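## Task

Pick up the small cardboard box from the desk that sits behind the carton stack and set it on the top of the low shelf. The stacked cartons must stay undisturbed, and the robot must not topple or be left leaning, or the task fails. The box has to rest on the shelf by itself at the end; it does not count if the robot is still holding it there.

## Robot and tools

ROBOT. A LinearBot: an omnidirectional base with a column about 1.75 m high. A carriage rides 1.0 m along the column (lift_m) and carries two identical six-joint arms, each ending in a two-finger gripper. Arm bases sit about 0.57 m + lift_m above the floor, and carriage parts hang about 0.15 m below them. A hand reaches 0.78 m from its shoulder but only about 0.38 m below its arm base. The hand is about 0.16 m long and 0.1 m wide (0.14 m when open). Parked joints 1-6 are 0, 0.05, 0.05, 1.45, 0, 0; with both arms parked the robot is roughly 0.95 m wide and 0.7 m long. The wheel motors are weak (2 N m), so they halt on contact easily.

CAMERAS. carriage_camera is fixed on the carriage, facing forward and tilted about 20 degrees down. left_wrist_camera and right_wrist_camera look out past the fingertips. The carriage camera and parked fingertips can be up to about 0.45 m above the arm bases. No reading reports a lean; only images reveal one.

FRAMES. Base frame: origin on the floor below the base centre, x forward, y left, z up. left_hand and right_hand are reported in it, each being the point between that hand's pads; quat_wxyz rotates base axes into hand axes (hand z along the fingers, fingers open along hand y; straight-up hand with joints 1, 5, 6 at 0 is (1, 0, 0, 0)). Hand readings can be off, more so at long reach. The odometry frame is the base frame at scene start; base_odometry counts wheel turns only, so slip looks like travel. Heading is positive leftward, -3.142 to 3.142.

execute_actions. Argument "actions": a list holding one action or none (empty returns state and images only). An action may have "base", "joints" or both; its motions start together. "base" holds exactly one command, each a relative offset from where the base last measured itself in this scene: translate_m (metres, forward positive, -2 to 2), strafe_m (metres, left positive, -2 to 2), rotate_rad (radians, counter-clockwise/left positive, -6.3 to 6.3). "joints" is a single object for both arms and the lift, keyed by joint name, with absolute targets: lift_m 0 to 1 m; for each arm (left_ and right_ prefixes) joint1_rad -2.617 to 3.054 (vertical-axis swing, 0 forward, positive left), joint2_rad 0 to 3.141 (shoulder: 0 upper arm back and level, 1.57 vertical, 3.14 forward and level), joint3_rad 0 to 3.141 (elbow: 0 folded, 3.14 straight), joint4_rad -1.57 to 1.57 (wrist pitch, 0 in line, positive lifts fingertips), joint5_rad -1.57 to 1.57 (wrist yaw, positive swings fingertips to the RIGHT, opposite to joint1), joint6_rad -2.094 to 2.094 (roll about the finger direction, positive clockwise viewed from the forearm), gripper_m 0 to 0.093 m pad gap. Done tolerances: lift 0.004, joint1 0.02, joint2 0.055, joint3 0.055, joint4 0.04, joint5 0.02, joint6 0.02, gripper 0.004. An action runs at most 15 s. Joints left out may keep driving to earlier targets without the status saying so. Unknown keys or out-of-range values make the whole call rejected and nothing moves. Argument "cameras": list of camera names, or "all"; omitted/null means all, [] means none. Example: {"base": {"translate_m": 0.3}, "joints": {"lift_m": 0.5}}.

wait: "seconds" from 0 to 10; nothing new is commanded, and it returns state and images. zoom_image: "camera" plus "region" [x0, y0, x1, y1] in pixels of that camera's latest full image, origin top-left, at most 504 by 504. finished_scene: "scene" is the current scene number; it ends that scene for good after the last command is held, reports success, and brings the next task. Replying without any tool call ends everything.

ORDER. If a call reports a stop, any later execute_actions, wait or finished_scene calls in that same reply are skipped. The robot keeps holding your last command while you think.

RESULT LINES. base_status and joint_status describe how each motion of the last accepted action ended. "done": reached (for the base, wheels turned the full amount, even with slip; tiny moves can stop short and still say done). "off_target": settled elsewhere and may still be pushing; a gripper holding something usually shows this. "contact_stop" or "time_out": target dropped, holding where it stopped. "joint command not followed" (often with a "cause:" line): a self-collision check withheld that arm's joint targets (gripper still runs); such joints read "not_followed" and may be retried on each action until valid. on_its_own lists uncommanded behaviour; "held at" is the held target, not the position. motor_effort is percent of maximum, positive toward higher joint values, bracket = peak in last action; readings carry fixed per-motor bias and noise. Lift effort grows with load; if it keeps dropping while lowering, a hand or load is resting on something. drive_wheels at rest clearly above its free-move value means the base still presses on something. Joint torques follow joint_positions order and include offsets and friction. "ARM HIT" means an arm struck the robot hard. MOTOR HOT appears from 75 °C; at 90 °C that arm halts 10 s (OVER-TEMPERATURE FAULT), and at 100 °C its motors and gripper go limp and it drops. After a heat stop, affected keys say "limit_stop_at_motor_heat"; resend the target.

CAUTIONS. The base stops on contact, but only after the hit, sometimes late or never; arms are mostly unwatched during turns or arm motions, and the base may roll 0.3 m after an arm touch. After a blocked drive, back off about 0.2 m along the way you came (or turn back), again if still pressed; a retry may be needed. The column can hit a table edge the base slips under; reversing into such an edge can tip the robot. Arms and grippers have no contact stop and spring to target once freed. Tipping risk is highest with carriage high, arms extended, loads held, pulling, or abrupt stops; about 1.5 kg per hand with both arms forward can topple it. A level hand sags 10-17 cm under 1 kg. Stretched arms heat quickly even empty. Grip force is about 45-60 N per pad. Never let the arms strike or press on each other; to untangle, move the withheld arm clear first, then the other. Loose objects may occasionally get nudged. Avoid drops, slams, hard pushes and disturbing the cartons.

Each tool is called after ">>>" by a JSON object that holds its "method" and its "body", one argument or row to a line.

## Session

>>> {"method": "execute_actions", "body": {
  "actions": [],
  "cameras": ["carriage_camera"]
}}

Scene clock: 0.00 s.
Joint torques (N m, as the arm reports them, + toward a larger angle): no reading
base_odometry: x=+0.000 y=+0.000 heading=+0.000 (m, m, rad; odometry frame)
base_status: not commanded
joint_positions: lift_m=+0.303 left_joint1_rad=+0.011 left_joint2_rad=+0.057 left_joint3_rad=+0.049 left_joint4_rad=+1.421 left_joint5_rad=+0.041 left_joint6_rad=-0.038 left_gripper_m=+0.095 right_joint1_rad=-0.001 right_joint2_rad=+0.052 right_joint3_rad=+0.053 right_joint4_rad=+1.414 right_joint5_rad=-0.033 right_joint6_rad=+0.060 right_gripper_m=+0.095
joint_status: not commanded
motor_effort: lift_m=+31 drive_wheels=+3 (%)
left_hand: x=+0.3112 y=+0.3435 z=+1.3037 quat_wxyz=(+0.997, +0.019, +0.079, -0.015) (m; base frame)
right_hand: x=+0.3101 y=-0.3446 z=+1.3046 quat_wxyz=(+0.996, -0.014, +0.078, +0.030) (m; base frame)
pictures: carriage_camera
Images, in order (width x height): carriage_camera 672x504.

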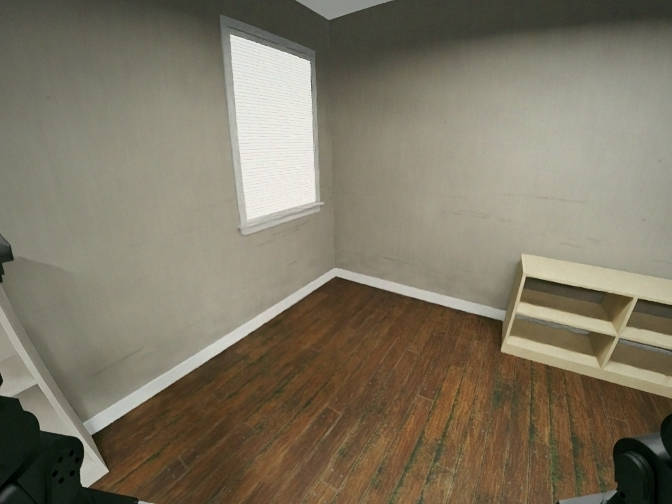

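>>> {"method": "execute_actions", "body": {
  "actions": [
    {"base":{"rotate_rad":1.3}}
  ],
  "cameras": ["carriage_camera"]
}}

Scene clock: 3.43 s.
Joint torques (N m, as the arm reports them, + toward a larger angle): left_arm=[ 0.04  4.82  7.56 -0.24 -0.02 -0.04] | right_arm=[-0.24  4.3   5.22  0.   -0.05 -0.04]
base_odometry: x=+0.000 y=+0.000 heading=+1.298 (m, m, rad; odometry frame)
base_status: done
joint_positions: lift_m=+0.303 left_joint1_rad=+0.011 left_joint2_rad=+0.057 left_joint3_rad=+0.049 left_joint4_rad=+1.421 left_joint5_rad=+0.041 left_joint6_rad=-0.038 left_gripper_m=+0.095 right_joint1_rad=-0.001 right_joint2_rad=+0.052 right_joint3_rad=+0.053 right_joint4_rad=+1.414 right_joint5_rad=-0.033 right_joint6_rad=+0.060 right_gripper_m=+0.095
joint_status: not commanded
motor_effort: lift_m=+31(31) drive_wheels=+20(53) (%)
left_hand: x=+0.3112 y=+0.3435 z=+1.3037 quat_wxyz=(+0.997, +0.019, +0.079, -0.015) (m; base frame)
right_hand: x=+0.3101 y=-0.3446 z=+1.3046 quat_wxyz=(+0.996, -0.014, +0.078, +0.030) (m; base frame)
pictures: carriage_camera
Images, in order (width x height): carriage_camera 672x504.

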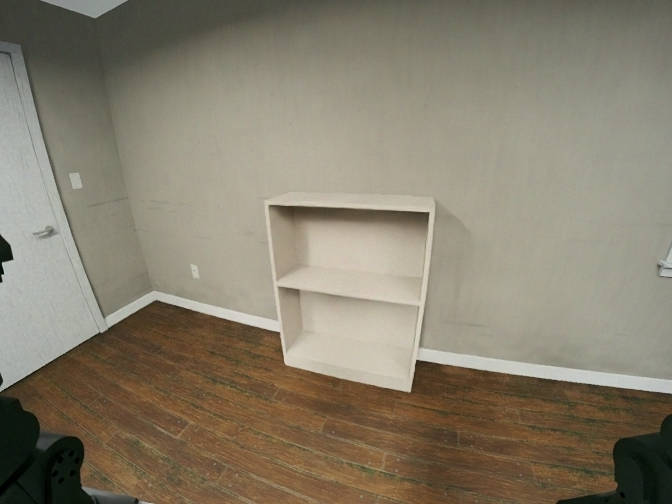

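>>> {"method": "execute_actions", "body": {
  "actions": [
    {"base":{"rotate_rad":1.6}}
  ],
  "cameras": ["carriage_camera"]
}}

Scene clock: 7.07 s.
Joint torques (N m, as the arm reports them, + toward a larger angle): left_arm=[ 0.04  4.75  7.51 -0.24 -0.03 -0.05] | right_arm=[-0.2   4.16  5.38  0.06 -0.01 -0.05]
base_odometry: x=+0.000 y=+0.000 heading=+2.896 (m, m, rad; odometry frame)
base_status: done
joint_positions: lift_m=+0.303 left_joint1_rad=+0.011 left_joint2_rad=+0.057 left_joint3_rad=+0.049 left_joint4_rad=+1.421 left_joint5_rad=+0.041 left_joint6_rad=-0.038 left_gripper_m=+0.095 right_joint1_rad=-0.001 right_joint2_rad=+0.052 right_joint3_rad=+0.053 right_joint4_rad=+1.414 right_joint5_rad=-0.033 right_joint6_rad=+0.060 right_gripper_m=+0.095
joint_status: not commanded
motor_effort: lift_m=+31(31) drive_wheels=+22(56) (%)
left_hand: x=+0.3113 y=+0.3435 z=+1.3036 quat_wxyz=(+0.997, +0.019, +0.080, -0.015) (m; base frame)
right_hand: x=+0.3101 y=-0.3446 z=+1.3046 quat_wxyz=(+0.996, -0.014, +0.078, +0.030) (m; base frame)
pictures: carriage_camera
Images, in order (width x height): carriage_camera 672x504.

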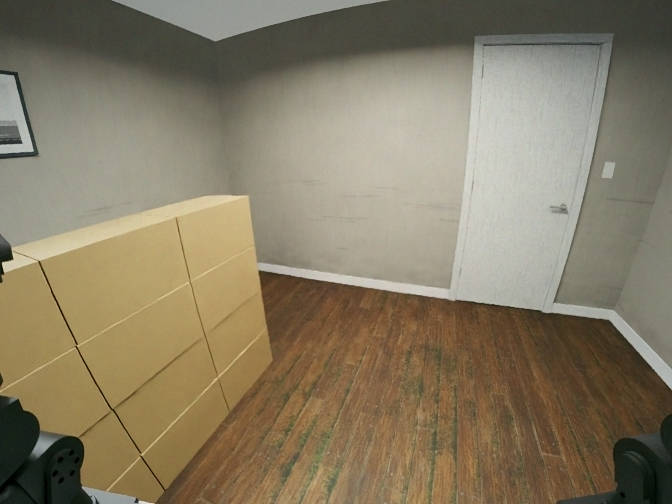

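>>> {"method": "execute_actions", "body": {
  "actions": [
    {"base":{"rotate_rad":1.5}}
  ],
  "cameras": ["carriage_camera"]
}}

Scene clock: 10.87 s.
Joint torques (N m, as the arm reports them, + toward a larger angle): left_arm=[ 0.05  4.79  7.49 -0.25 -0.01 -0.04] | right_arm=[-0.22  4.25  5.26  0.   -0.01 -0.04]
base_odometry: x=+0.000 y=+0.000 heading=-1.889 (m, m, rad; odometry frame)
base_status: done
joint_positions: lift_m=+0.303 left_joint1_rad=+0.011 left_joint2_rad=+0.057 left_joint3_rad=+0.049 left_joint4_rad=+1.421 left_joint5_rad=+0.041 left_joint6_rad=-0.038 left_gripper_m=+0.095 right_joint1_rad=-0.001 right_joint2_rad=+0.052 right_joint3_rad=+0.053 right_joint4_rad=+1.414 right_joint5_rad=-0.033 right_joint6_rad=+0.060 right_gripper_m=+0.095
joint_status: not commanded
motor_effort: lift_m=+31(31) drive_wheels=+20(54) (%)
left_hand: x=+0.3113 y=+0.3435 z=+1.3036 quat_wxyz=(+0.997, +0.019, +0.080, -0.015) (m; base frame)
right_hand: x=+0.3101 y=-0.3446 z=+1.3046 quat_wxyz=(+0.996, -0.014, +0.078, +0.030) (m; base frame)
pictures: carriage_camera
Images, in order (width x height): carriage_camera 672x504.

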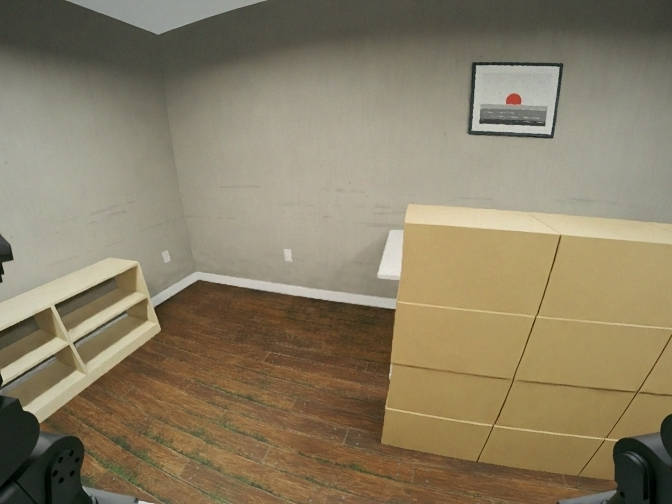

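>>> {"method": "execute_actions", "body": {
  "actions": [
    {"base":{"strafe_m":0.7}}
  ],
  "cameras": []
}}

>>> {"method": "execute_actions", "body": {
  "actions": [
    {"base":{"translate_m":2.0}}
  ],
  "cameras": []
}}

>>> {"method": "execute_actions", "body": {
  "actions": [
    {"base":{"rotate_rad":-1.57}}
  ],
  "cameras": ["carriage_camera"]
}}

Scene clock: 16.27 s.
Joint torques (N m, as the arm reports them, + toward a larger angle): left_arm=[ 0.    4.8   7.48 -0.25 -0.02 -0.05] | right_arm=[-0.2   4.22  5.22  0.   -0.03 -0.04]
base_odometry: x=+0.666 y=-0.217 heading=-1.887 (m, m, rad; odometry frame)
base_status: done
joint_positions: lift_m=+0.303 left_joint1_rad=+0.011 left_joint2_rad=+0.057 left_joint3_rad=+0.049 left_joint4_rad=+1.421 left_joint5_rad=+0.041 left_joint6_rad=-0.038 left_gripper_m=+0.095 right_joint1_rad=-0.001 right_joint2_rad=+0.052 right_joint3_rad=+0.053 right_joint4_rad=+1.414 right_joint5_rad=-0.033 right_joint6_rad=+0.060 right_gripper_m=+0.095
joint_status: not commanded
motor_effort: lift_m=+31(31) drive_wheels=-12(55) (%)
left_hand: x=+0.3113 y=+0.3435 z=+1.3036 quat_wxyz=(+0.997, +0.019, +0.080, -0.015) (m; base frame)
right_hand: x=+0.3101 y=-0.3446 z=+1.3046 quat_wxyz=(+0.996, -0.014, +0.078, +0.030) (m; base frame)
pictures: none
No camera images: the call's "cameras" was empty. Leave "cameras" out to get every camera's image.

Scene clock: 22.67 s.
Joint torques (N m, as the arm reports them, + toward a larger angle): left_arm=[ 0.08  4.78  7.49 -0.27 -0.01 -0.05] | right_arm=[-0.2   4.3   5.17 -0.34 -0.02  0.03]
base_odometry: x=+0.046 y=-2.119 heading=-1.887 (m, m, rad; odometry frame)
base_status: done
joint_positions: lift_m=+0.303 left_joint1_rad=+0.011 left_joint2_rad=+0.057 left_joint3_rad=+0.049 left_joint4_rad=+1.423 left_joint5_rad=+0.041 left_joint6_rad=-0.038 left_gripper_m=+0.095 right_joint1_rad=-0.001 right_joint2_rad=+0.052 right_joint3_rad=+0.053 right_joint4_rad=+1.442 right_joint5_rad=-0.033 right_joint6_rad=+0.053 right_gripper_m=+0.095
joint_status: not commanded
motor_effort: lift_m=+31(31) drive_wheels=-6(41) (%)
left_hand: x=+0.3108 y=+0.3435 z=+1.3037 quat_wxyz=(+0.997, +0.019, +0.079, -0.015) (m; base frame)
right_hand: x=+0.3033 y=-0.3446 z=+1.3056 quat_wxyz=(+0.997, -0.015, +0.065, +0.027) (m; base frame)
pictures: none
No camera images: the call's "cameras" was empty. Leave "cameras" out to get every camera's image.

Scene clock: 25.73 s.
Joint torques (N m, as the arm reports them, + toward a larger angle): left_arm=[-0.23  6.    6.02 -1.14 -0.07 -0.25] | right_arm=[-0.12  4.49  5.27 -0.02 -0.05  0.01]
base_odometry: x=+0.039 y=-2.111 heading=-2.537 (m, m, rad; odometry frame)
base_status: rotate_rad contact_stop (by the wheels' count: -0.650 of -1.570)
joint_positions: lift_m=+0.302 left_joint1_rad=+0.015 left_joint2_rad=+0.047 left_joint3_rad=+0.061 left_joint4_rad=+1.477 left_joint5_rad=+0.045 left_joint6_rad=-0.015 left_gripper_m=+0.095 right_joint1_rad=-0.001 right_joint2_rad=+0.051 right_joint3_rad=+0.054 right_joint4_rad=+1.417 right_joint5_rad=-0.030 right_joint6_rad=+0.055 right_gripper_m=+0.095
joint_status: not commanded
motor_effort: lift_m=+36(36) drive_wheels=+31(116) (%)
left_hand: x=+0.2905 y=+0.3427 z=+1.3084 quat_wxyz=(+0.999, +0.022, +0.040, -0.001) (m; base frame)
right_hand: x=+0.3085 y=-0.3451 z=+1.3048 quat_wxyz=(+0.997, -0.013, +0.076, +0.028) (m; base frame)
pictures: carriage_camera
Images, in order (width x height): carriage_camera 672x504.

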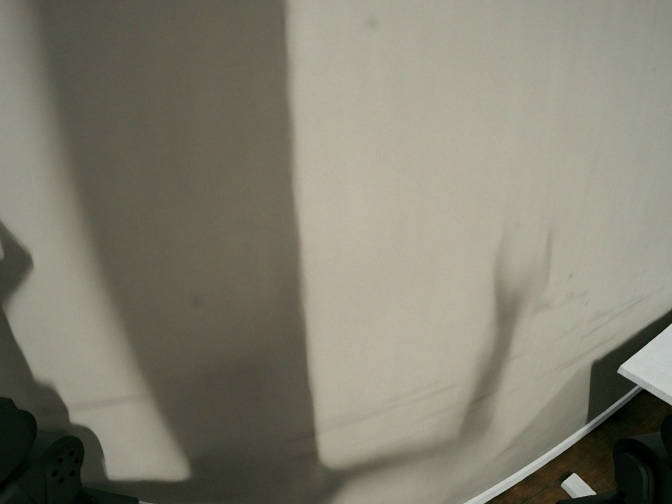

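Too close to wall. Turn back, reverse, retry.

>>> {"method": "execute_actions", "body": {
  "actions": [
    {"base":{"rotate_rad":0.65}}
  ],
  "cameras": []
}}

>>> {"method": "execute_actions", "body": {
  "actions": [
    {"base":{"translate_m":-0.3}}
  ],
  "cameras": []
}}

>>> {"method": "execute_actions", "body": {
  "actions": [
    {"base":{"rotate_rad":-1.57}}
  ],
  "cameras": ["carriage_camera"]
}}

Scene clock: 29.97 s.
Joint torques (N m, as the arm reports them, + toward a larger angle): left_arm=[-0.22  5.75  6.12 -0.43 -0.06 -0.12] | right_arm=[-0.21  4.71  5.02 -0.93 -0.07  0.29]
base_odometry: x=+0.039 y=-2.111 heading=-1.888 (m, m, rad; odometry frame)
base_status: done
joint_positions: lift_m=+0.303 left_joint1_rad=+0.015 left_joint2_rad=+0.047 left_joint3_rad=+0.061 left_joint4_rad=+1.428 left_joint5_rad=+0.046 left_joint6_rad=-0.029 left_gripper_m=+0.095 right_joint1_rad=-0.001 right_joint2_rad=+0.051 right_joint3_rad=+0.054 right_joint4_rad=+1.493 right_joint5_rad=-0.025 right_joint6_rad=+0.030 right_gripper_m=+0.095
joint_status: not commanded
motor_effort: lift_m=+33(36) drive_wheels=+23(41) (%)
left_hand: x=+0.3024 y=+0.3428 z=+1.3074 quat_wxyz=(+0.998, +0.021, +0.064, -0.008) (m; base frame)
right_hand: x=+0.2897 y=-0.3459 z=+1.3072 quat_wxyz=(+0.999, -0.012, +0.037, +0.015) (m; base frame)
pictures: none
No camera images: the call's "cameras" was empty. Leave "cameras" out to get every camera's image.

Scene clock: 32.57 s.
Joint torques (N m, as the arm reports them, + toward a larger angle): left_arm=[-0.26  5.81  6.12 -0.38 -0.06 -0.13] | right_arm=[-0.2   4.47  5.14 -0.08 -0.03  0.06]
base_odometry: x=+0.132 y=-1.826 heading=-1.886 (m, m, rad; odometry frame)
base_status: done
joint_positions: lift_m=+0.303 left_joint1_rad=+0.015 left_joint2_rad=+0.047 left_joint3_rad=+0.061 left_joint4_rad=+1.427 left_joint5_rad=+0.046 left_joint6_rad=-0.029 left_gripper_m=+0.095 right_joint1_rad=-0.001 right_joint2_rad=+0.051 right_joint3_rad=+0.054 right_joint4_rad=+1.424 right_joint5_rad=-0.031 right_joint6_rad=+0.050 right_gripper_m=+0.095
joint_status: not commanded
motor_effort: lift_m=+32(33) drive_wheels=-13(49) (%)
left_hand: x=+0.3027 y=+0.3428 z=+1.3074 quat_wxyz=(+0.998, +0.021, +0.065, -0.008) (m; base frame)
right_hand: x=+0.3067 y=-0.3448 z=+1.3053 quat_wxyz=(+0.997, -0.014, +0.072, +0.025) (m; base frame)
pictures: none
No camera images: the call's "cameras" was empty. Leave "cameras" out to get every camera's image.

Scene clock: 35.67 s.
Joint torques (N m, as the arm reports them, + toward a larger angle): left_arm=[-0.22  5.82  6.11 -0.37 -0.06 -0.12] | right_arm=[-0.2   4.46  5.39 -0.04 -0.04  0.06]
base_odometry: x=+0.132 y=-1.826 heading=+2.829 (m, m, rad; odometry frame)
base_status: done
joint_positions: lift_m=+0.303 left_joint1_rad=+0.015 left_joint2_rad=+0.047 left_joint3_rad=+0.061 left_joint4_rad=+1.425 left_joint5_rad=+0.045 left_joint6_rad=-0.029 left_gripper_m=+0.095 right_joint1_rad=-0.001 right_joint2_rad=+0.051 right_joint3_rad=+0.054 right_joint4_rad=+1.418 right_joint5_rad=-0.031 right_joint6_rad=+0.050 right_gripper_m=+0.095
joint_status: not commanded
motor_effort: lift_m=+32(32) drive_wheels=+25(54) (%)
left_hand: x=+0.3031 y=+0.3430 z=+1.3073 quat_wxyz=(+0.998, +0.021, +0.066, -0.008) (m; base frame)
right_hand: x=+0.3080 y=-0.3448 z=+1.3051 quat_wxyz=(+0.997, -0.014, +0.075, +0.026) (m; base frame)
pictures: carriage_camera
Images, in order (width x height): carriage_camera 672x504.

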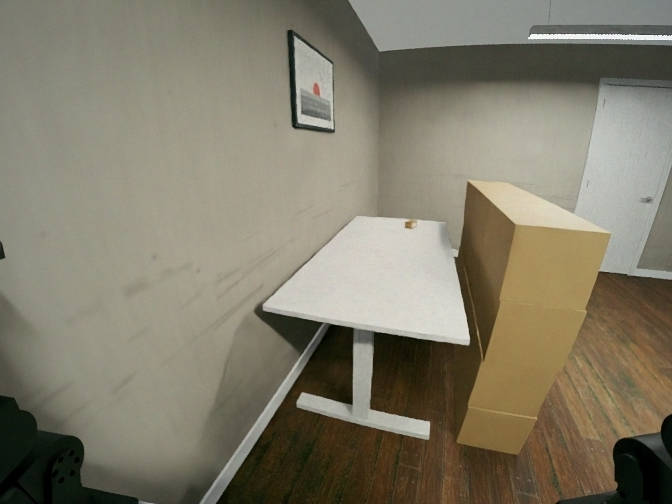

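>>> {"method": "execute_actions", "body": {
  "actions": [
    {"base":{"strafe_m":-1.8}}
  ],
  "cameras": []
}}

>>> {"method": "execute_actions", "body": {
  "actions": [
    {"base":{"translate_m":2.0}}
  ],
  "cameras": []
}}

>>> {"method": "execute_actions", "body": {
  "actions": [
    {"base":{"translate_m":1.1}}
  ],
  "cameras": []
}}

>>> {"method": "execute_actions", "body": {
  "actions": [
    {"base":{"rotate_rad":1.57}}
  ],
  "cameras": ["carriage_camera"]
}}

Scene clock: 44.60 s.
Joint torques (N m, as the arm reports them, + toward a larger angle): left_arm=[-0.25  5.9   6.22 -0.36 -0.04 -0.12] | right_arm=[-0.2   4.39  5.18 -0.05 -0.02  0.06]
base_odometry: x=+0.690 y=-0.114 heading=+2.827 (m, m, rad; odometry frame)
base_status: done
joint_positions: lift_m=+0.303 left_joint1_rad=+0.015 left_joint2_rad=+0.047 left_joint3_rad=+0.061 left_joint4_rad=+1.425 left_joint5_rad=+0.045 left_joint6_rad=-0.029 left_gripper_m=+0.095 right_joint1_rad=-0.001 right_joint2_rad=+0.051 right_joint3_rad=+0.054 right_joint4_rad=+1.418 right_joint5_rad=-0.031 right_joint6_rad=+0.050 right_gripper_m=+0.095
joint_status: not commanded
motor_effort: lift_m=+32(32) drive_wheels=-16(56) (%)
left_hand: x=+0.3032 y=+0.3430 z=+1.3073 quat_wxyz=(+0.998, +0.021, +0.066, -0.008) (m; base frame)
right_hand: x=+0.3081 y=-0.3448 z=+1.3051 quat_wxyz=(+0.997, -0.014, +0.075, +0.026) (m; base frame)
pictures: none
No camera images: the call's "cameras" was empty. Leave "cameras" out to get every camera's image.

Scene clock: 51.00 s.
Joint torques (N m, as the arm reports them, + toward a larger angle): left_arm=[-0.26  5.77  6.2  -0.34 -0.05 -0.12] | right_arm=[-0.23  4.46  5.11 -0.08 -0.02  0.05]
base_odometry: x=-1.211 y=+0.506 heading=+2.826 (m, m, rad; odometry frame)
base_status: done
joint_positions: lift_m=+0.303 left_joint1_rad=+0.015 left_joint2_rad=+0.047 left_joint3_rad=+0.061 left_joint4_rad=+1.424 left_joint5_rad=+0.044 left_joint6_rad=-0.029 left_gripper_m=+0.095 right_joint1_rad=-0.001 right_joint2_rad=+0.051 right_joint3_rad=+0.054 right_joint4_rad=+1.420 right_joint5_rad=-0.031 right_joint6_rad=+0.050 right_gripper_m=+0.095
joint_status: not commanded
motor_effort: lift_m=+32(32) drive_wheels=-7(44) (%)
left_hand: x=+0.3034 y=+0.3430 z=+1.3073 quat_wxyz=(+0.998, +0.021, +0.067, -0.008) (m; base frame)
right_hand: x=+0.3076 y=-0.3448 z=+1.3052 quat_wxyz=(+0.997, -0.014, +0.074, +0.026) (m; base frame)
pictures: none
No camera images: the call's "cameras" was empty. Leave "cameras" out to get every camera's image.

Scene clock: 55.30 s.
Joint torques (N m, as the arm reports them, + toward a larger angle): left_arm=[ 0.02  4.5   7.37 -0.22 -0.04 -0.1 ] | right_arm=[-0.22  5.65  4.26 -0.6   0.13  0.16]
base_odometry: x=-1.994 y=+0.754 heading=+2.939 (m, m, rad; odometry frame)
base_status: translate_m contact_stop (by the wheels' count: +0.821 of +1.100)
joint_positions: lift_m=+0.303 left_joint1_rad=+0.012 left_joint2_rad=+0.059 left_joint3_rad=+0.051 left_joint4_rad=+1.418 left_joint5_rad=+0.042 left_joint6_rad=-0.033 left_gripper_m=+0.095 right_joint1_rad=-0.003 right_joint2_rad=+0.038 right_joint3_rad=+0.068 right_joint4_rad=+1.460 right_joint5_rad=-0.040 right_joint6_rad=+0.043 right_gripper_m=+0.095
joint_status: not commanded
motor_effort: lift_m=+32(66) drive_wheels=-12(116) (%)
left_hand: x=+0.3120 y=+0.3434 z=+1.3039 quat_wxyz=(+0.996, +0.019, +0.081, -0.012) (m; base frame)
right_hand: x=+0.2897 y=-0.3433 z=+1.3100 quat_wxyz=(+0.999, -0.019, +0.041, +0.021) (m; base frame)
pictures: none
No camera images: the call's "cameras" was empty. Leave "cameras" out to get every camera's image.

not run: a stop came earlier in this reply.

>>> {"method": "execute_actions", "body": {
  "actions": [
    {"base":{"translate_m":-0.3}}
  ],
  "cameras": []
}}

>>> {"method": "execute_actions", "body": {
  "actions": [
    {"base":{"rotate_rad":1.46}}
  ],
  "cameras": ["carriage_camera"]
}}

Scene clock: 58.77 s.
Joint torques (N m, as the arm reports them, + toward a larger angle): left_arm=[-0.02  4.71  7.21 -0.16 -0.02 -0.07] | right_arm=[-0.09  5.73  4.17 -0.15  0.05  0.06]
base_odometry: x=-1.700 y=+0.693 heading=+2.937 (m, m, rad; odometry frame)
base_status: done
joint_positions: lift_m=+0.303 left_joint1_rad=+0.012 left_joint2_rad=+0.059 left_joint3_rad=+0.051 left_joint4_rad=+1.417 left_joint5_rad=+0.042 left_joint6_rad=-0.033 left_gripper_m=+0.095 right_joint1_rad=-0.003 right_joint2_rad=+0.038 right_joint3_rad=+0.068 right_joint4_rad=+1.423 right_joint5_rad=-0.037 right_joint6_rad=+0.050 right_gripper_m=+0.095
joint_status: not commanded
motor_effort: lift_m=+32(32) drive_wheels=-15(48) (%)
left_hand: x=+0.3122 y=+0.3434 z=+1.3039 quat_wxyz=(+0.996, +0.019, +0.081, -0.012) (m; base frame)
right_hand: x=+0.2988 y=-0.3439 z=+1.3091 quat_wxyz=(+0.998, -0.017, +0.059, +0.025) (m; base frame)
pictures: none
No camera images: the call's "cameras" was empty. Leave "cameras" out to get every camera's image.

Scene clock: 61.77 s.
Joint torques (N m, as the arm reports them, + toward a larger angle): left_arm=[-0.01  4.61  7.34 -0.19 -0.04 -0.09] | right_arm=[-0.09  5.62  4.22 -0.09  0.02  0.05]
base_odometry: x=-1.700 y=+0.693 heading=-1.888 (m, m, rad; odometry frame)
base_status: done
joint_positions: lift_m=+0.303 left_joint1_rad=+0.012 left_joint2_rad=+0.059 left_joint3_rad=+0.051 left_joint4_rad=+1.415 left_joint5_rad=+0.042 left_joint6_rad=-0.033 left_gripper_m=+0.095 right_joint1_rad=-0.003 right_joint2_rad=+0.038 right_joint3_rad=+0.068 right_joint4_rad=+1.419 right_joint5_rad=-0.036 right_joint6_rad=+0.050 right_gripper_m=+0.095
joint_status: not commanded
motor_effort: lift_m=+32(32) drive_wheels=+23(52) (%)
left_hand: x=+0.3126 y=+0.3434 z=+1.3038 quat_wxyz=(+0.996, +0.019, +0.082, -0.012) (m; base frame)
right_hand: x=+0.2997 y=-0.3441 z=+1.3090 quat_wxyz=(+0.998, -0.016, +0.061, +0.025) (m; base frame)
pictures: carriage_camera
Images, in order (width x height): carriage_camera 672x504.

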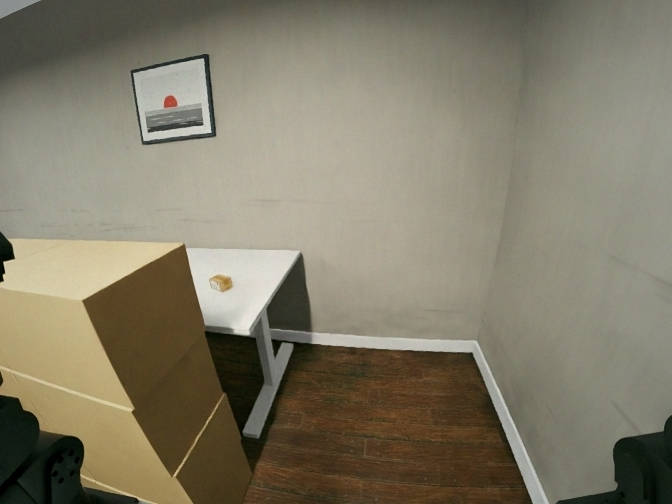

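>>> {"method": "execute_actions", "body": {
  "actions": [
    {"base":{"strafe_m":-0.1}}
  ],
  "cameras": ["carriage_camera"]
}}

Scene clock: 65.07 s.
Joint torques (N m, as the arm reports them, + toward a larger angle): left_arm=[-0.01  4.6   7.4  -0.16 -0.02 -0.08] | right_arm=[-0.11  5.68  4.23 -0.1   0.01  0.06]
base_odometry: x=-1.795 y=+0.724 heading=-1.886 (m, m, rad; odometry frame)
base_status: done
joint_positions: lift_m=+0.303 left_joint1_rad=+0.012 left_joint2_rad=+0.059 left_joint3_rad=+0.051 left_joint4_rad=+1.415 left_joint5_rad=+0.042 left_joint6_rad=-0.033 left_gripper_m=+0.095 right_joint1_rad=-0.003 right_joint2_rad=+0.038 right_joint3_rad=+0.068 right_joint4_rad=+1.419 right_joint5_rad=-0.036 right_joint6_rad=+0.050 right_gripper_m=+0.095
joint_status: not commanded
motor_effort: lift_m=+32(32) drive_wheels=-14(35) (%)
left_hand: x=+0.3126 y=+0.3434 z=+1.3038 quat_wxyz=(+0.996, +0.019, +0.082, -0.012) (m; base frame)
right_hand: x=+0.2997 y=-0.3441 z=+1.3090 quat_wxyz=(+0.998, -0.016, +0.061, +0.025) (m; base frame)
pictures: carriage_camera
Images, in order (width x height): carriage_camera 672x504.

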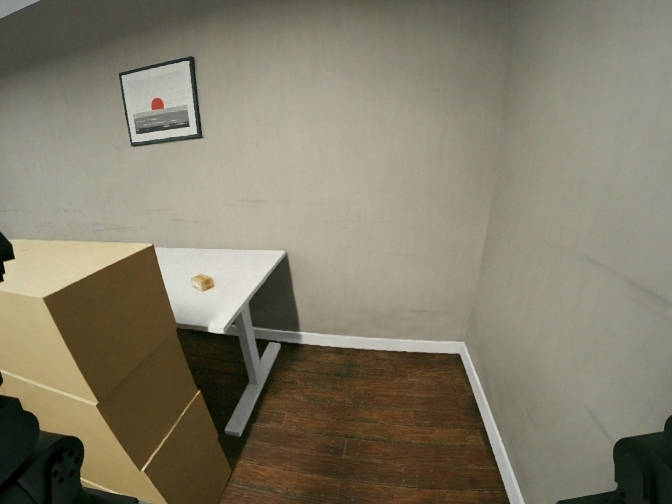

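>>> {"method": "execute_actions", "body": {
  "actions": [
    {"base":{"translate_m":0.5}}
  ],
  "cameras": ["carriage_camera"]
}}

Scene clock: 68.83 s.
Joint torques (N m, as the arm reports them, + toward a larger angle): left_arm=[-0.07  4.7   7.34 -0.21 -0.02 -0.09] | right_arm=[-0.14  5.64  4.15 -0.1   0.02  0.05]
base_odometry: x=-1.951 y=+0.249 heading=-1.887 (m, m, rad; odometry frame)
base_status: done
joint_positions: lift_m=+0.303 left_joint1_rad=+0.012 left_joint2_rad=+0.059 left_joint3_rad=+0.051 left_joint4_rad=+1.420 left_joint5_rad=+0.042 left_joint6_rad=-0.033 left_gripper_m=+0.095 right_joint1_rad=-0.003 right_joint2_rad=+0.039 right_joint3_rad=+0.068 right_joint4_rad=+1.418 right_joint5_rad=-0.036 right_joint6_rad=+0.050 right_gripper_m=+0.095
joint_status: not commanded
motor_effort: lift_m=+32(32) drive_wheels=-9(40) (%)
left_hand: x=+0.3115 y=+0.3434 z=+1.3040 quat_wxyz=(+0.997, +0.019, +0.080, -0.012) (m; base frame)
right_hand: x=+0.3003 y=-0.3441 z=+1.3090 quat_wxyz=(+0.998, -0.016, +0.062, +0.025) (m; base frame)
pictures: carriage_camera
Images, in order (width x height): carriage_camera 672x504.

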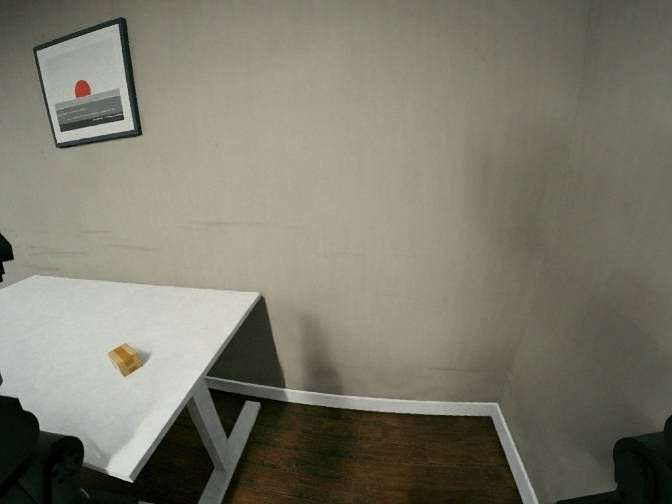

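>>> {"method": "execute_actions", "body": {
  "actions": [
    {"base":{"translate_m":0.4},"joints":{"lift_m":0.5,"left_joint1_rad":1.2,"left_joint2_rad":2.0,"left_joint3_rad":1.6,"left_joint4_rad":-1.1}}
  ],
  "cameras": ["carriage_camera","left_wrist_camera"]
}}

Scene clock: 73.77 s.
Joint torques (N m, as the arm reports them, + toward a larger angle): left_arm=[  0.04 -12.35  10.07   0.41   0.02  -0.08] | right_arm=[-0.13  5.44  4.1  -0.11  0.    0.04]
base_odometry: x=-2.076 y=-0.131 heading=-1.888 (m, m, rad; odometry frame)
base_status: done
joint_positions: lift_m=+0.500 left_joint1_rad=+1.200 left_joint2_rad=+1.995 left_joint3_rad=+1.582 left_joint4_rad=-1.089 left_joint5_rad=+0.041 left_joint6_rad=-0.033 left_gripper_m=+0.095 right_joint1_rad=-0.003 right_joint2_rad=+0.040 right_joint3_rad=+0.066 right_joint4_rad=+1.417 right_joint5_rad=-0.034 right_joint6_rad=+0.050 right_gripper_m=+0.095
joint_status: all done
motor_effort: lift_m=+30(37) drive_wheels=-10(43) (%)
left_hand: x=+0.4198 y=+0.7149 z=+1.1376 quat_wxyz=(+0.040, -0.577, +0.816, +0.002) (m; base frame)
right_hand: x=+0.3011 y=-0.3444 z=+1.5062 quat_wxyz=(+0.998, -0.015, +0.064, +0.025) (m; base frame)
pictures: carriage_camera, left_wrist_camera
Images, in order (width x height): carriage_camera 672x504, left_wrist_camera 672x504.

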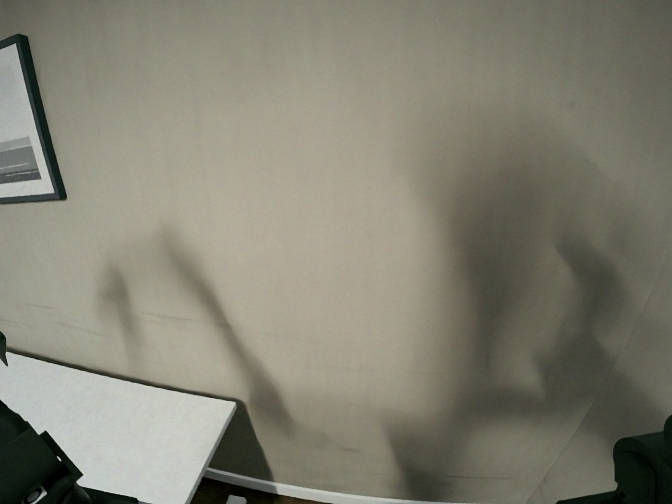

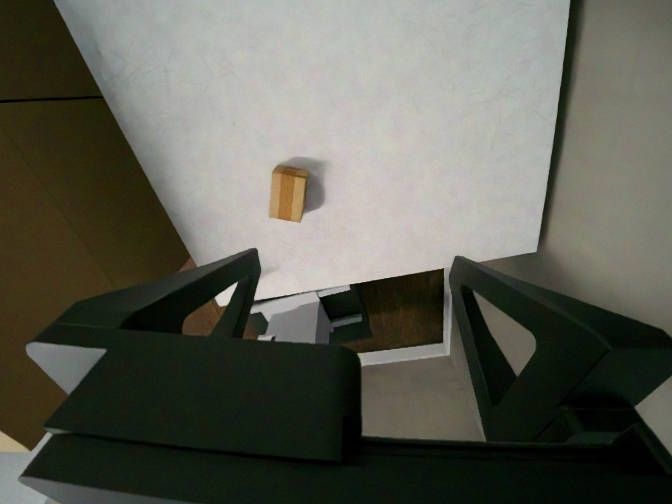

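>>> {"method": "execute_actions", "body": {
  "actions": [
    {"joints":{"lift_m":0.35,"left_joint2_rad":2.15,"left_joint3_rad":2.0,"left_joint4_rad":-1.4}}
  ],
  "cameras": ["left_wrist_camera"]
}}

Scene clock: 75.80 s.
Joint torques (N m, as the arm reports them, + toward a larger angle): left_arm=[  0.02 -14.83   9.65   0.2    0.03  -0.1 ] | right_arm=[-0.1   5.48  4.38 -0.1  -0.02  0.05]
base_odometry: x=-2.076 y=-0.131 heading=-1.888 (m, m, rad; odometry frame)
base_status: not commanded
joint_positions: lift_m=+0.350 left_joint1_rad=+1.200 left_joint2_rad=+2.157 left_joint3_rad=+1.985 left_joint4_rad=-1.385 left_joint5_rad=+0.041 left_joint6_rad=-0.033 left_gripper_m=+0.095 right_joint1_rad=-0.003 right_joint2_rad=+0.040 right_joint3_rad=+0.066 right_joint4_rad=+1.417 right_joint5_rad=-0.034 right_joint6_rad=+0.050 right_gripper_m=+0.095
joint_status: all done
motor_effort: lift_m=+31(31) drive_wheels=-6(9) (%)
left_hand: x=+0.4297 y=+0.7402 z=+1.0267 quat_wxyz=(+0.017, -0.578, +0.816, -0.013) (m; base frame)
right_hand: x=+0.3012 y=-0.3444 z=+1.3561 quat_wxyz=(+0.998, -0.015, +0.064, +0.025) (m; base frame)
pictures: left_wrist_camera
Images, in order (width x height): left_wrist_camera 672x504.

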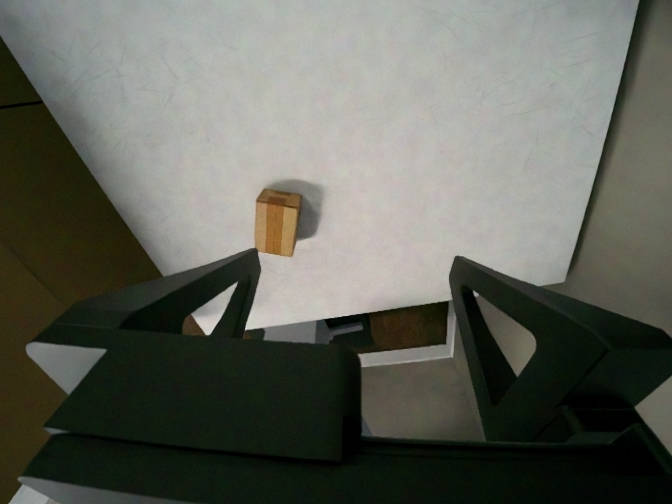

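>>> {"method": "execute_actions", "body": {
  "actions": [
    {"joints":{"left_joint1_rad":1.3,"left_joint2_rad":2.35,"left_joint3_rad":2.35,"left_joint4_rad":-1.55}}
  ],
  "cameras": ["left_wrist_camera"]
}}

Scene clock: 78.03 s.
Joint torques (N m, as the arm reports them, + toward a larger angle): left_arm=[ -0.28 -16.27   8.93   0.22   0.04  -0.09] | right_arm=[-0.13  5.53  4.29 -0.08  0.01  0.05]
base_odometry: x=-2.076 y=-0.131 heading=-1.888 (m, m, rad; odometry frame)
base_status: not commanded
joint_positions: lift_m=+0.350 left_joint1_rad=+1.305 left_joint2_rad=+2.352 left_joint3_rad=+2.340 left_joint4_rad=-1.534 left_joint5_rad=+0.040 left_joint6_rad=-0.033 left_gripper_m=+0.095 right_joint1_rad=-0.003 right_joint2_rad=+0.040 right_joint3_rad=+0.066 right_joint4_rad=+1.417 right_joint5_rad=-0.034 right_joint6_rad=+0.050 right_gripper_m=+0.095
joint_status: all done
motor_effort: lift_m=+31(31) drive_wheels=-5(6) (%)
left_hand: x=+0.3974 y=+0.7899 z=+1.0342 quat_wxyz=(+0.022, -0.620, +0.784, -0.009) (m; base frame)
right_hand: x=+0.3012 y=-0.3444 z=+1.3561 quat_wxyz=(+0.998, -0.015, +0.064, +0.025) (m; base frame)
pictures: left_wrist_camera
Images, in order (width x height): left_wrist_camera 672x504.

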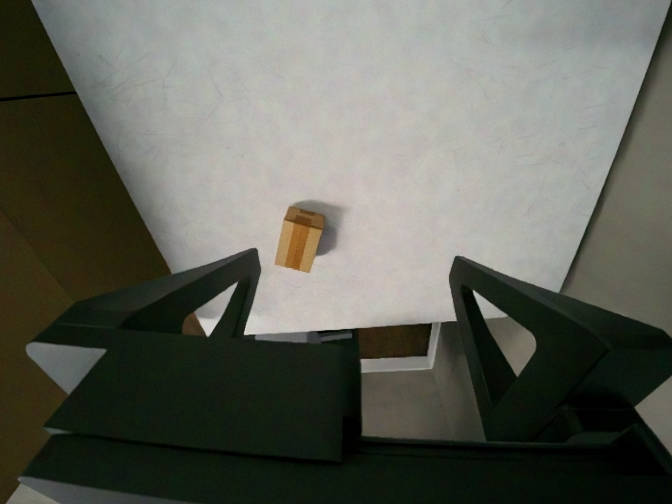

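>>> {"method": "execute_actions", "body": {
  "actions": [
    {"joints":{"lift_m":0.25,"left_joint1_rad":1.45,"left_joint2_rad":2.5,"left_joint3_rad":2.55,"left_joint4_rad":-1.57}}
  ],
  "cameras": ["left_wrist_camera"]
}}

Scene clock: 80.13 s.
Joint torques (N m, as the arm reports them, + toward a larger angle): left_arm=[  0.05 -18.21   9.64   0.29   0.03  -0.08] | right_arm=[-0.12  5.43  4.07 -0.07  0.    0.05]
base_odometry: x=-2.076 y=-0.131 heading=-1.888 (m, m, rad; odometry frame)
base_status: not commanded
joint_positions: lift_m=+0.250 left_joint1_rad=+1.451 left_joint2_rad=+2.512 left_joint3_rad=+2.532 left_joint4_rad=-1.556 left_joint5_rad=+0.039 left_joint6_rad=-0.033 left_gripper_m=+0.095 right_joint1_rad=-0.003 right_joint2_rad=+0.040 right_joint3_rad=+0.066 right_joint4_rad=+1.417 right_joint5_rad=-0.033 right_joint6_rad=+0.051 right_gripper_m=+0.095
joint_status: all done
joint sent to its limit — the command would take left_joint4_rad past its lower limit, so that joint was sent only as far as its limit.
motor_effort: lift_m=+31(30) drive_wheels=+8(10) (%)
left_hand: x=+0.3351 y=+0.8316 z=+0.9099 quat_wxyz=(+0.026, -0.675, +0.737, -0.004) (m; base frame)
right_hand: x=+0.3013 y=-0.3446 z=+1.2560 quat_wxyz=(+0.998, -0.015, +0.064, +0.025) (m; base frame)
pictures: left_wrist_camera
Images, in order (width x height): left_wrist_camera 672x504.

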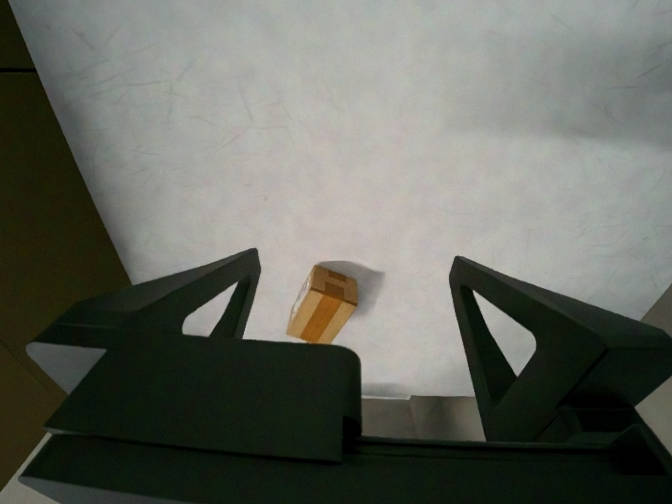

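>>> {"method": "execute_actions", "body": {
  "actions": [
    {"joints":{"lift_m":0.15,"left_joint6_rad":0.4}}
  ],
  "cameras": ["left_wrist_camera"]
}}

Scene clock: 82.23 s.
Joint torques (N m, as the arm reports them, + toward a larger angle): left_arm=[  0.07 -17.23   8.96   0.36   0.04   0.05] | right_arm=[-0.06  4.81  5.11 -0.06 -0.05  0.04]
base_odometry: x=-2.076 y=-0.131 heading=-1.887 (m, m, rad; odometry frame)
base_status: not commanded
joint_positions: lift_m=+0.208 left_joint1_rad=+1.449 left_joint2_rad=+2.503 left_joint3_rad=+2.539 left_joint4_rad=-1.561 left_joint5_rad=+0.041 left_joint6_rad=+0.392 left_gripper_m=+0.095 right_joint1_rad=-0.003 right_joint2_rad=+0.044 right_joint3_rad=+0.054 right_joint4_rad=+1.417 right_joint5_rad=-0.032 right_joint6_rad=+0.052 right_gripper_m=+0.095
joint_status: lift_m contact_stop (moved -0.042 of -0.100); the others done
on_its_own: lift_m is held at +0.208, not at your +0.150, since a contact_stop
motor_effort: lift_m=+31(46) drive_wheels=+8(18) (%)
left_hand: x=+0.3364 y=+0.8316 z=+0.8735 quat_wxyz=(+0.030, -0.504, +0.863, +0.006) (m; base frame)
right_hand: x=+0.3064 y=-0.3447 z=+1.2104 quat_wxyz=(+0.997, -0.014, +0.072, +0.025) (m; base frame)
pictures: left_wrist_camera
Images, in order (width x height): left_wrist_camera 672x504.

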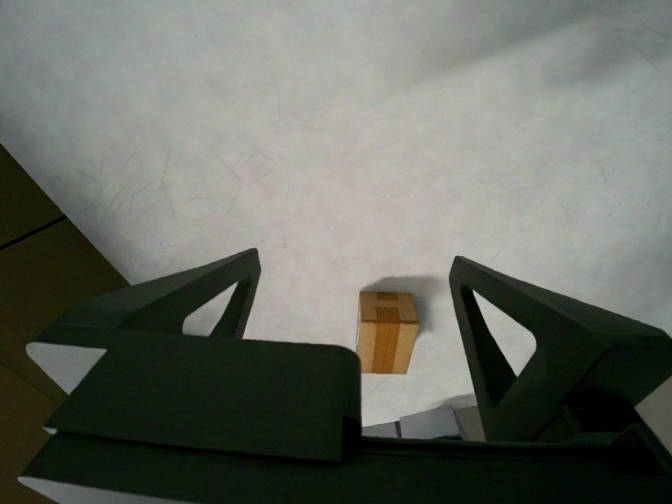

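>>> {"method": "execute_actions", "body": {
  "actions": [
    {"joints":{"lift_m":0.24,"left_joint2_rad":2.78,"left_joint3_rad":2.65,"left_joint4_rad":-1.45}}
  ],
  "cameras": ["left_wrist_camera"]
}}

Scene clock: 84.60 s.
Joint torques (N m, as the arm reports them, + toward a larger angle): left_arm=[  0.09 -19.94   7.51   0.26   0.04   0.03] | right_arm=[-0.08  5.06  5.09 -0.05 -0.02  0.04]
base_odometry: x=-2.076 y=-0.131 heading=-1.887 (m, m, rad; odometry frame)
base_status: not commanded
joint_positions: lift_m=+0.240 left_joint1_rad=+1.449 left_joint2_rad=+2.793 left_joint3_rad=+2.655 left_joint4_rad=-1.449 left_joint5_rad=+0.042 left_joint6_rad=+0.392 left_gripper_m=+0.095 right_joint1_rad=-0.003 right_joint2_rad=+0.044 right_joint3_rad=+0.054 right_joint4_rad=+1.417 right_joint5_rad=-0.032 right_joint6_rad=+0.052 right_gripper_m=+0.095
joint_status: all done
motor_effort: lift_m=+31(42) drive_wheels=+8(8) (%)
left_hand: x=+0.3401 y=+0.8605 z=+0.7952 quat_wxyz=(+0.012, -0.505, +0.863, -0.019) (m; base frame)
right_hand: x=+0.3064 y=-0.3447 z=+1.2427 quat_wxyz=(+0.997, -0.014, +0.072, +0.025) (m; base frame)
pictures: left_wrist_camera
Images, in order (width x height): left_wrist_camera 672x504.

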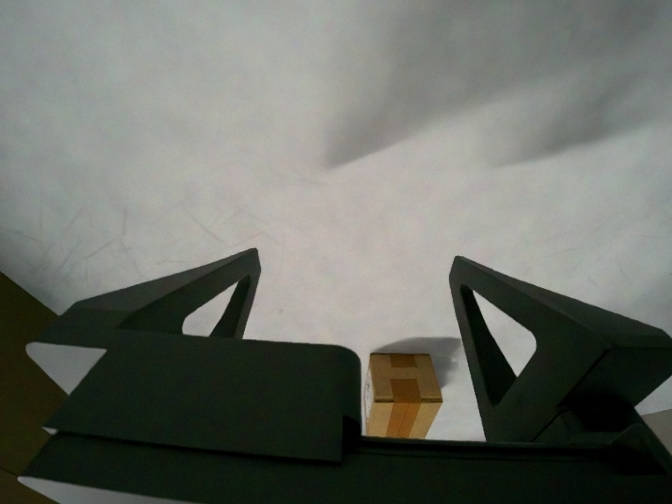

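>>> {"method": "execute_actions", "body": {
  "actions": [
    {"joints":{"left_gripper_m":0.0}}
  ],
  "cameras": []
}}

>>> {"method": "execute_actions", "body": {
  "actions": [
    {"joints":{"lift_m":0.5,"left_joint2_rad":2.2,"left_joint3_rad":1.6,"left_joint4_rad":-1.0}}
  ],
  "cameras": ["left_wrist_camera"]
}}

Scene clock: 86.63 s.
Joint torques (N m, as the arm reports them, + toward a larger angle): left_arm=[  0.11 -19.91   7.54   0.29   0.04   0.03] | right_arm=[-0.1   5.    5.13 -0.05 -0.02  0.04]
base_odometry: x=-2.076 y=-0.131 heading=-1.887 (m, m, rad; odometry frame)
base_status: not commanded
joint_positions: lift_m=+0.240 left_joint1_rad=+1.449 left_joint2_rad=+2.793 left_joint3_rad=+2.655 left_joint4_rad=-1.449 left_joint5_rad=+0.042 left_joint6_rad=+0.392 left_gripper_m=+0.001 right_joint1_rad=-0.003 right_joint2_rad=+0.044 right_joint3_rad=+0.054 right_joint4_rad=+1.417 right_joint5_rad=-0.032 right_joint6_rad=+0.052 right_gripper_m=+0.095
joint_status: all done
motor_effort: lift_m=+30(30) drive_wheels=+10(9) (%)
left_hand: x=+0.3401 y=+0.8605 z=+0.7952 quat_wxyz=(+0.012, -0.505, +0.863, -0.019) (m; base frame)
right_hand: x=+0.3064 y=-0.3447 z=+1.2427 quat_wxyz=(+0.997, -0.014, +0.072, +0.025) (m; base frame)
pictures: none
No camera images: the call's "cameras" was empty. Leave "cameras" out to get every camera's image.

Scene clock: 88.20 s.
Joint torques (N m, as the arm reports them, + toward a larger angle): left_arm=[  0.05 -13.9    5.87   0.31   0.03   0.03] | right_arm=[-0.09  4.96  4.78  0.02 -0.04  0.03]
base_odometry: x=-2.076 y=-0.131 heading=-1.887 (m, m, rad; odometry frame)
base_status: not commanded
joint_positions: lift_m=+0.500 left_joint1_rad=+1.449 left_joint2_rad=+2.194 left_joint3_rad=+1.619 left_joint4_rad=-0.999 left_joint5_rad=+0.042 left_joint6_rad=+0.392 left_gripper_m=+0.001 right_joint1_rad=-0.003 right_joint2_rad=+0.044 right_joint3_rad=+0.054 right_joint4_rad=+1.416 right_joint5_rad=-0.032 right_joint6_rad=+0.052 right_gripper_m=+0.095
joint_status: all done
motor_effort: lift_m=+30(37) drive_wheels=+8(12) (%)
left_hand: x=+0.3277 y=+0.7579 z=+1.0710 quat_wxyz=(+0.016, -0.504, +0.863, -0.014) (m; base frame)
right_hand: x=+0.3065 y=-0.3447 z=+1.5027 quat_wxyz=(+0.997, -0.014, +0.073, +0.025) (m; base frame)
pictures: left_wrist_camera
Images, in order (width x height): left_wrist_camera 672x504.

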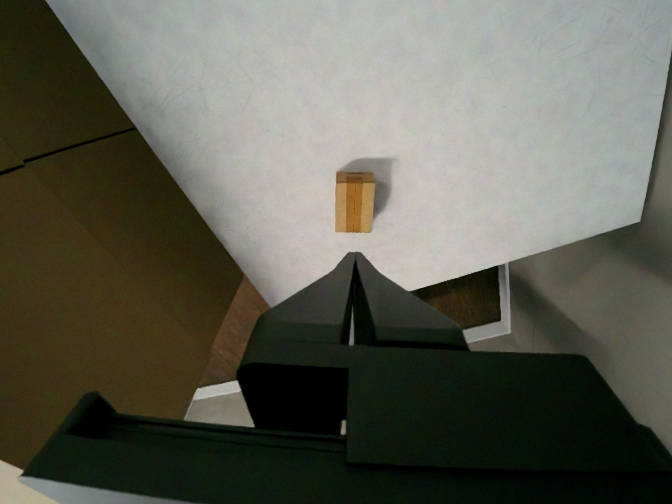

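Missed: the gripper closed to 0.001, so it's empty and the box is still on the desk. I probably closed too high and reached a little past the box. I'll reopen and try again lower with less reach, and check the picture before closing.

>>> {"method": "execute_actions", "body": {
  "actions": [
    {"joints":{"lift_m":0.24,"left_gripper_m":0.09,"left_joint2_rad":2.85,"left_joint3_rad":2.55,"left_joint4_rad":-1.27}}
  ],
  "cameras": ["left_wrist_camera"]
}}

Scene clock: 92.50 s.
Joint torques (N m, as the arm reports them, + toward a larger angle): left_arm=[  0.09 -18.77   9.21   0.25   0.02   0.03] | right_arm=[-0.1   5.02  4.94  0.   -0.02  0.04]
base_odometry: x=-2.076 y=-0.131 heading=-1.887 (m, m, rad; odometry frame)
base_status: not commanded
joint_positions: lift_m=+0.240 left_joint1_rad=+1.449 left_joint2_rad=+2.846 left_joint3_rad=+2.539 left_joint4_rad=-1.262 left_joint5_rad=+0.042 left_joint6_rad=+0.392 left_gripper_m=+0.090 right_joint1_rad=-0.003 right_joint2_rad=+0.044 right_joint3_rad=+0.054 right_joint4_rad=+1.416 right_joint5_rad=-0.032 right_joint6_rad=+0.052 right_gripper_m=+0.095
joint_status: all done
motor_effort: lift_m=+32(32) drive_wheels=+8(10) (%)
left_hand: x=+0.3412 y=+0.8701 z=+0.7395 quat_wxyz=(+0.017, -0.504, +0.863, -0.012) (m; base frame)
right_hand: x=+0.3065 y=-0.3447 z=+1.2426 quat_wxyz=(+0.997, -0.014, +0.073, +0.025) (m; base frame)
pictures: left_wrist_camera
Images, in order (width x height): left_wrist_camera 672x504.

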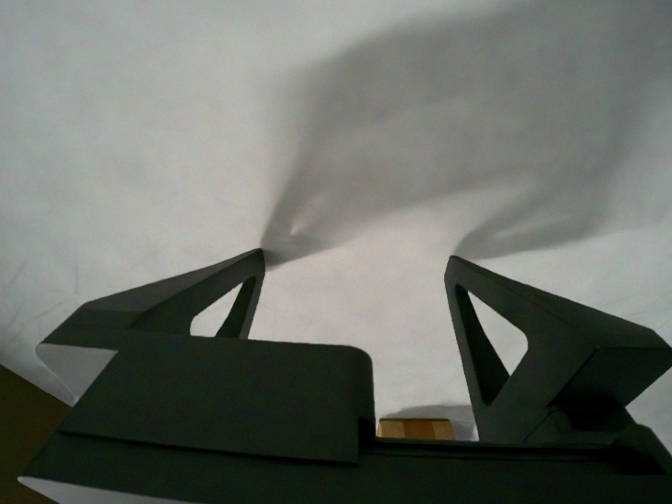

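>>> {"method": "execute_actions", "body": {
  "actions": [
    {"joints":{"left_joint2_rad":2.76,"left_joint3_rad":2.35,"left_joint4_rad":-1.15}}
  ],
  "cameras": ["left_wrist_camera"]
}}

Scene clock: 94.57 s.
Joint torques (N m, as the arm reports them, + toward a larger angle): left_arm=[  0.02 -18.74   6.73   0.52   0.03   0.04] | right_arm=[-0.06  5.01  5.14 -0.04 -0.01  0.03]
base_odometry: x=-2.076 y=-0.131 heading=-1.887 (m, m, rad; odometry frame)
base_status: not commanded
joint_positions: lift_m=+0.240 left_joint1_rad=+1.449 left_joint2_rad=+2.759 left_joint3_rad=+2.363 left_joint4_rad=-1.158 left_joint5_rad=+0.042 left_joint6_rad=+0.392 left_gripper_m=+0.090 right_joint1_rad=-0.003 right_joint2_rad=+0.044 right_joint3_rad=+0.054 right_joint4_rad=+1.416 right_joint5_rad=-0.032 right_joint6_rad=+0.052 right_gripper_m=+0.095
joint_status: all done
motor_effort: lift_m=+32(32) drive_wheels=+9(9) (%)
left_hand: x=+0.3404 y=+0.8635 z=+0.7386 quat_wxyz=(+0.021, -0.504, +0.863, -0.006) (m; base frame)
right_hand: x=+0.3065 y=-0.3447 z=+1.2426 quat_wxyz=(+0.997, -0.014, +0.073, +0.025) (m; base frame)
pictures: left_wrist_camera
Images, in order (width x height): left_wrist_camera 672x504.

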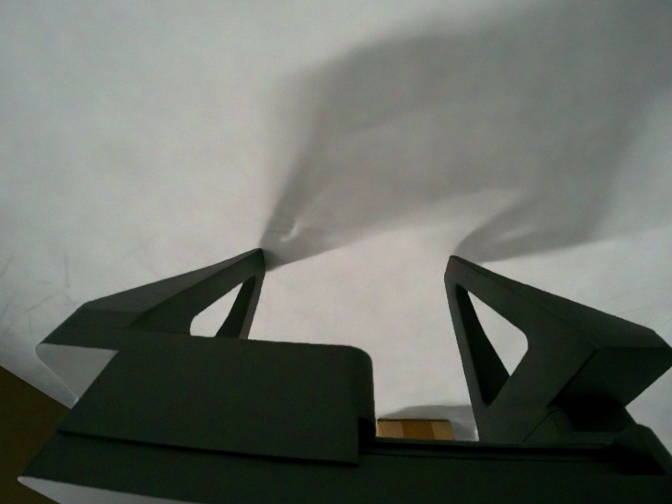

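>>> {"method": "execute_actions", "body": {
  "actions": [
    {"base":{"strafe_m":-0.04},"joints":{"lift_m":0.25}}
  ],
  "cameras": ["left_wrist_camera"]
}}

Scene clock: 97.47 s.
Joint torques (N m, as the arm reports them, + toward a larger angle): left_arm=[ -0.01 -18.45   6.79   0.47   0.06   0.04] | right_arm=[ 0.01  4.95  5.04 -0.02 -0.01  0.04]
base_odometry: x=-2.114 y=-0.119 heading=-1.887 (m, m, rad; odometry frame)
base_status: done
joint_positions: lift_m=+0.250 left_joint1_rad=+1.450 left_joint2_rad=+2.756 left_joint3_rad=+2.363 left_joint4_rad=-1.155 left_joint5_rad=+0.042 left_joint6_rad=+0.392 left_gripper_m=+0.090 right_joint1_rad=-0.003 right_joint2_rad=+0.045 right_joint3_rad=+0.054 right_joint4_rad=+1.415 right_joint5_rad=-0.032 right_joint6_rad=+0.052 right_gripper_m=+0.095
joint_status: all done
motor_effort: lift_m=+30(38) drive_wheels=-6(39) (%)
left_hand: x=+0.3404 y=+0.8649 z=+0.7503 quat_wxyz=(+0.023, -0.504, +0.863, -0.004) (m; base frame)
right_hand: x=+0.3069 y=-0.3447 z=+1.2527 quat_wxyz=(+0.997, -0.014, +0.073, +0.025) (m; base frame)
pictures: left_wrist_camera
Images, in order (width x height): left_wrist_camera 672x504.

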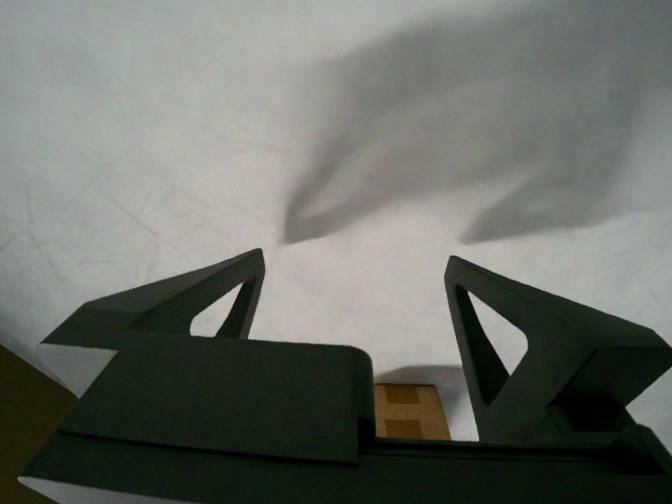

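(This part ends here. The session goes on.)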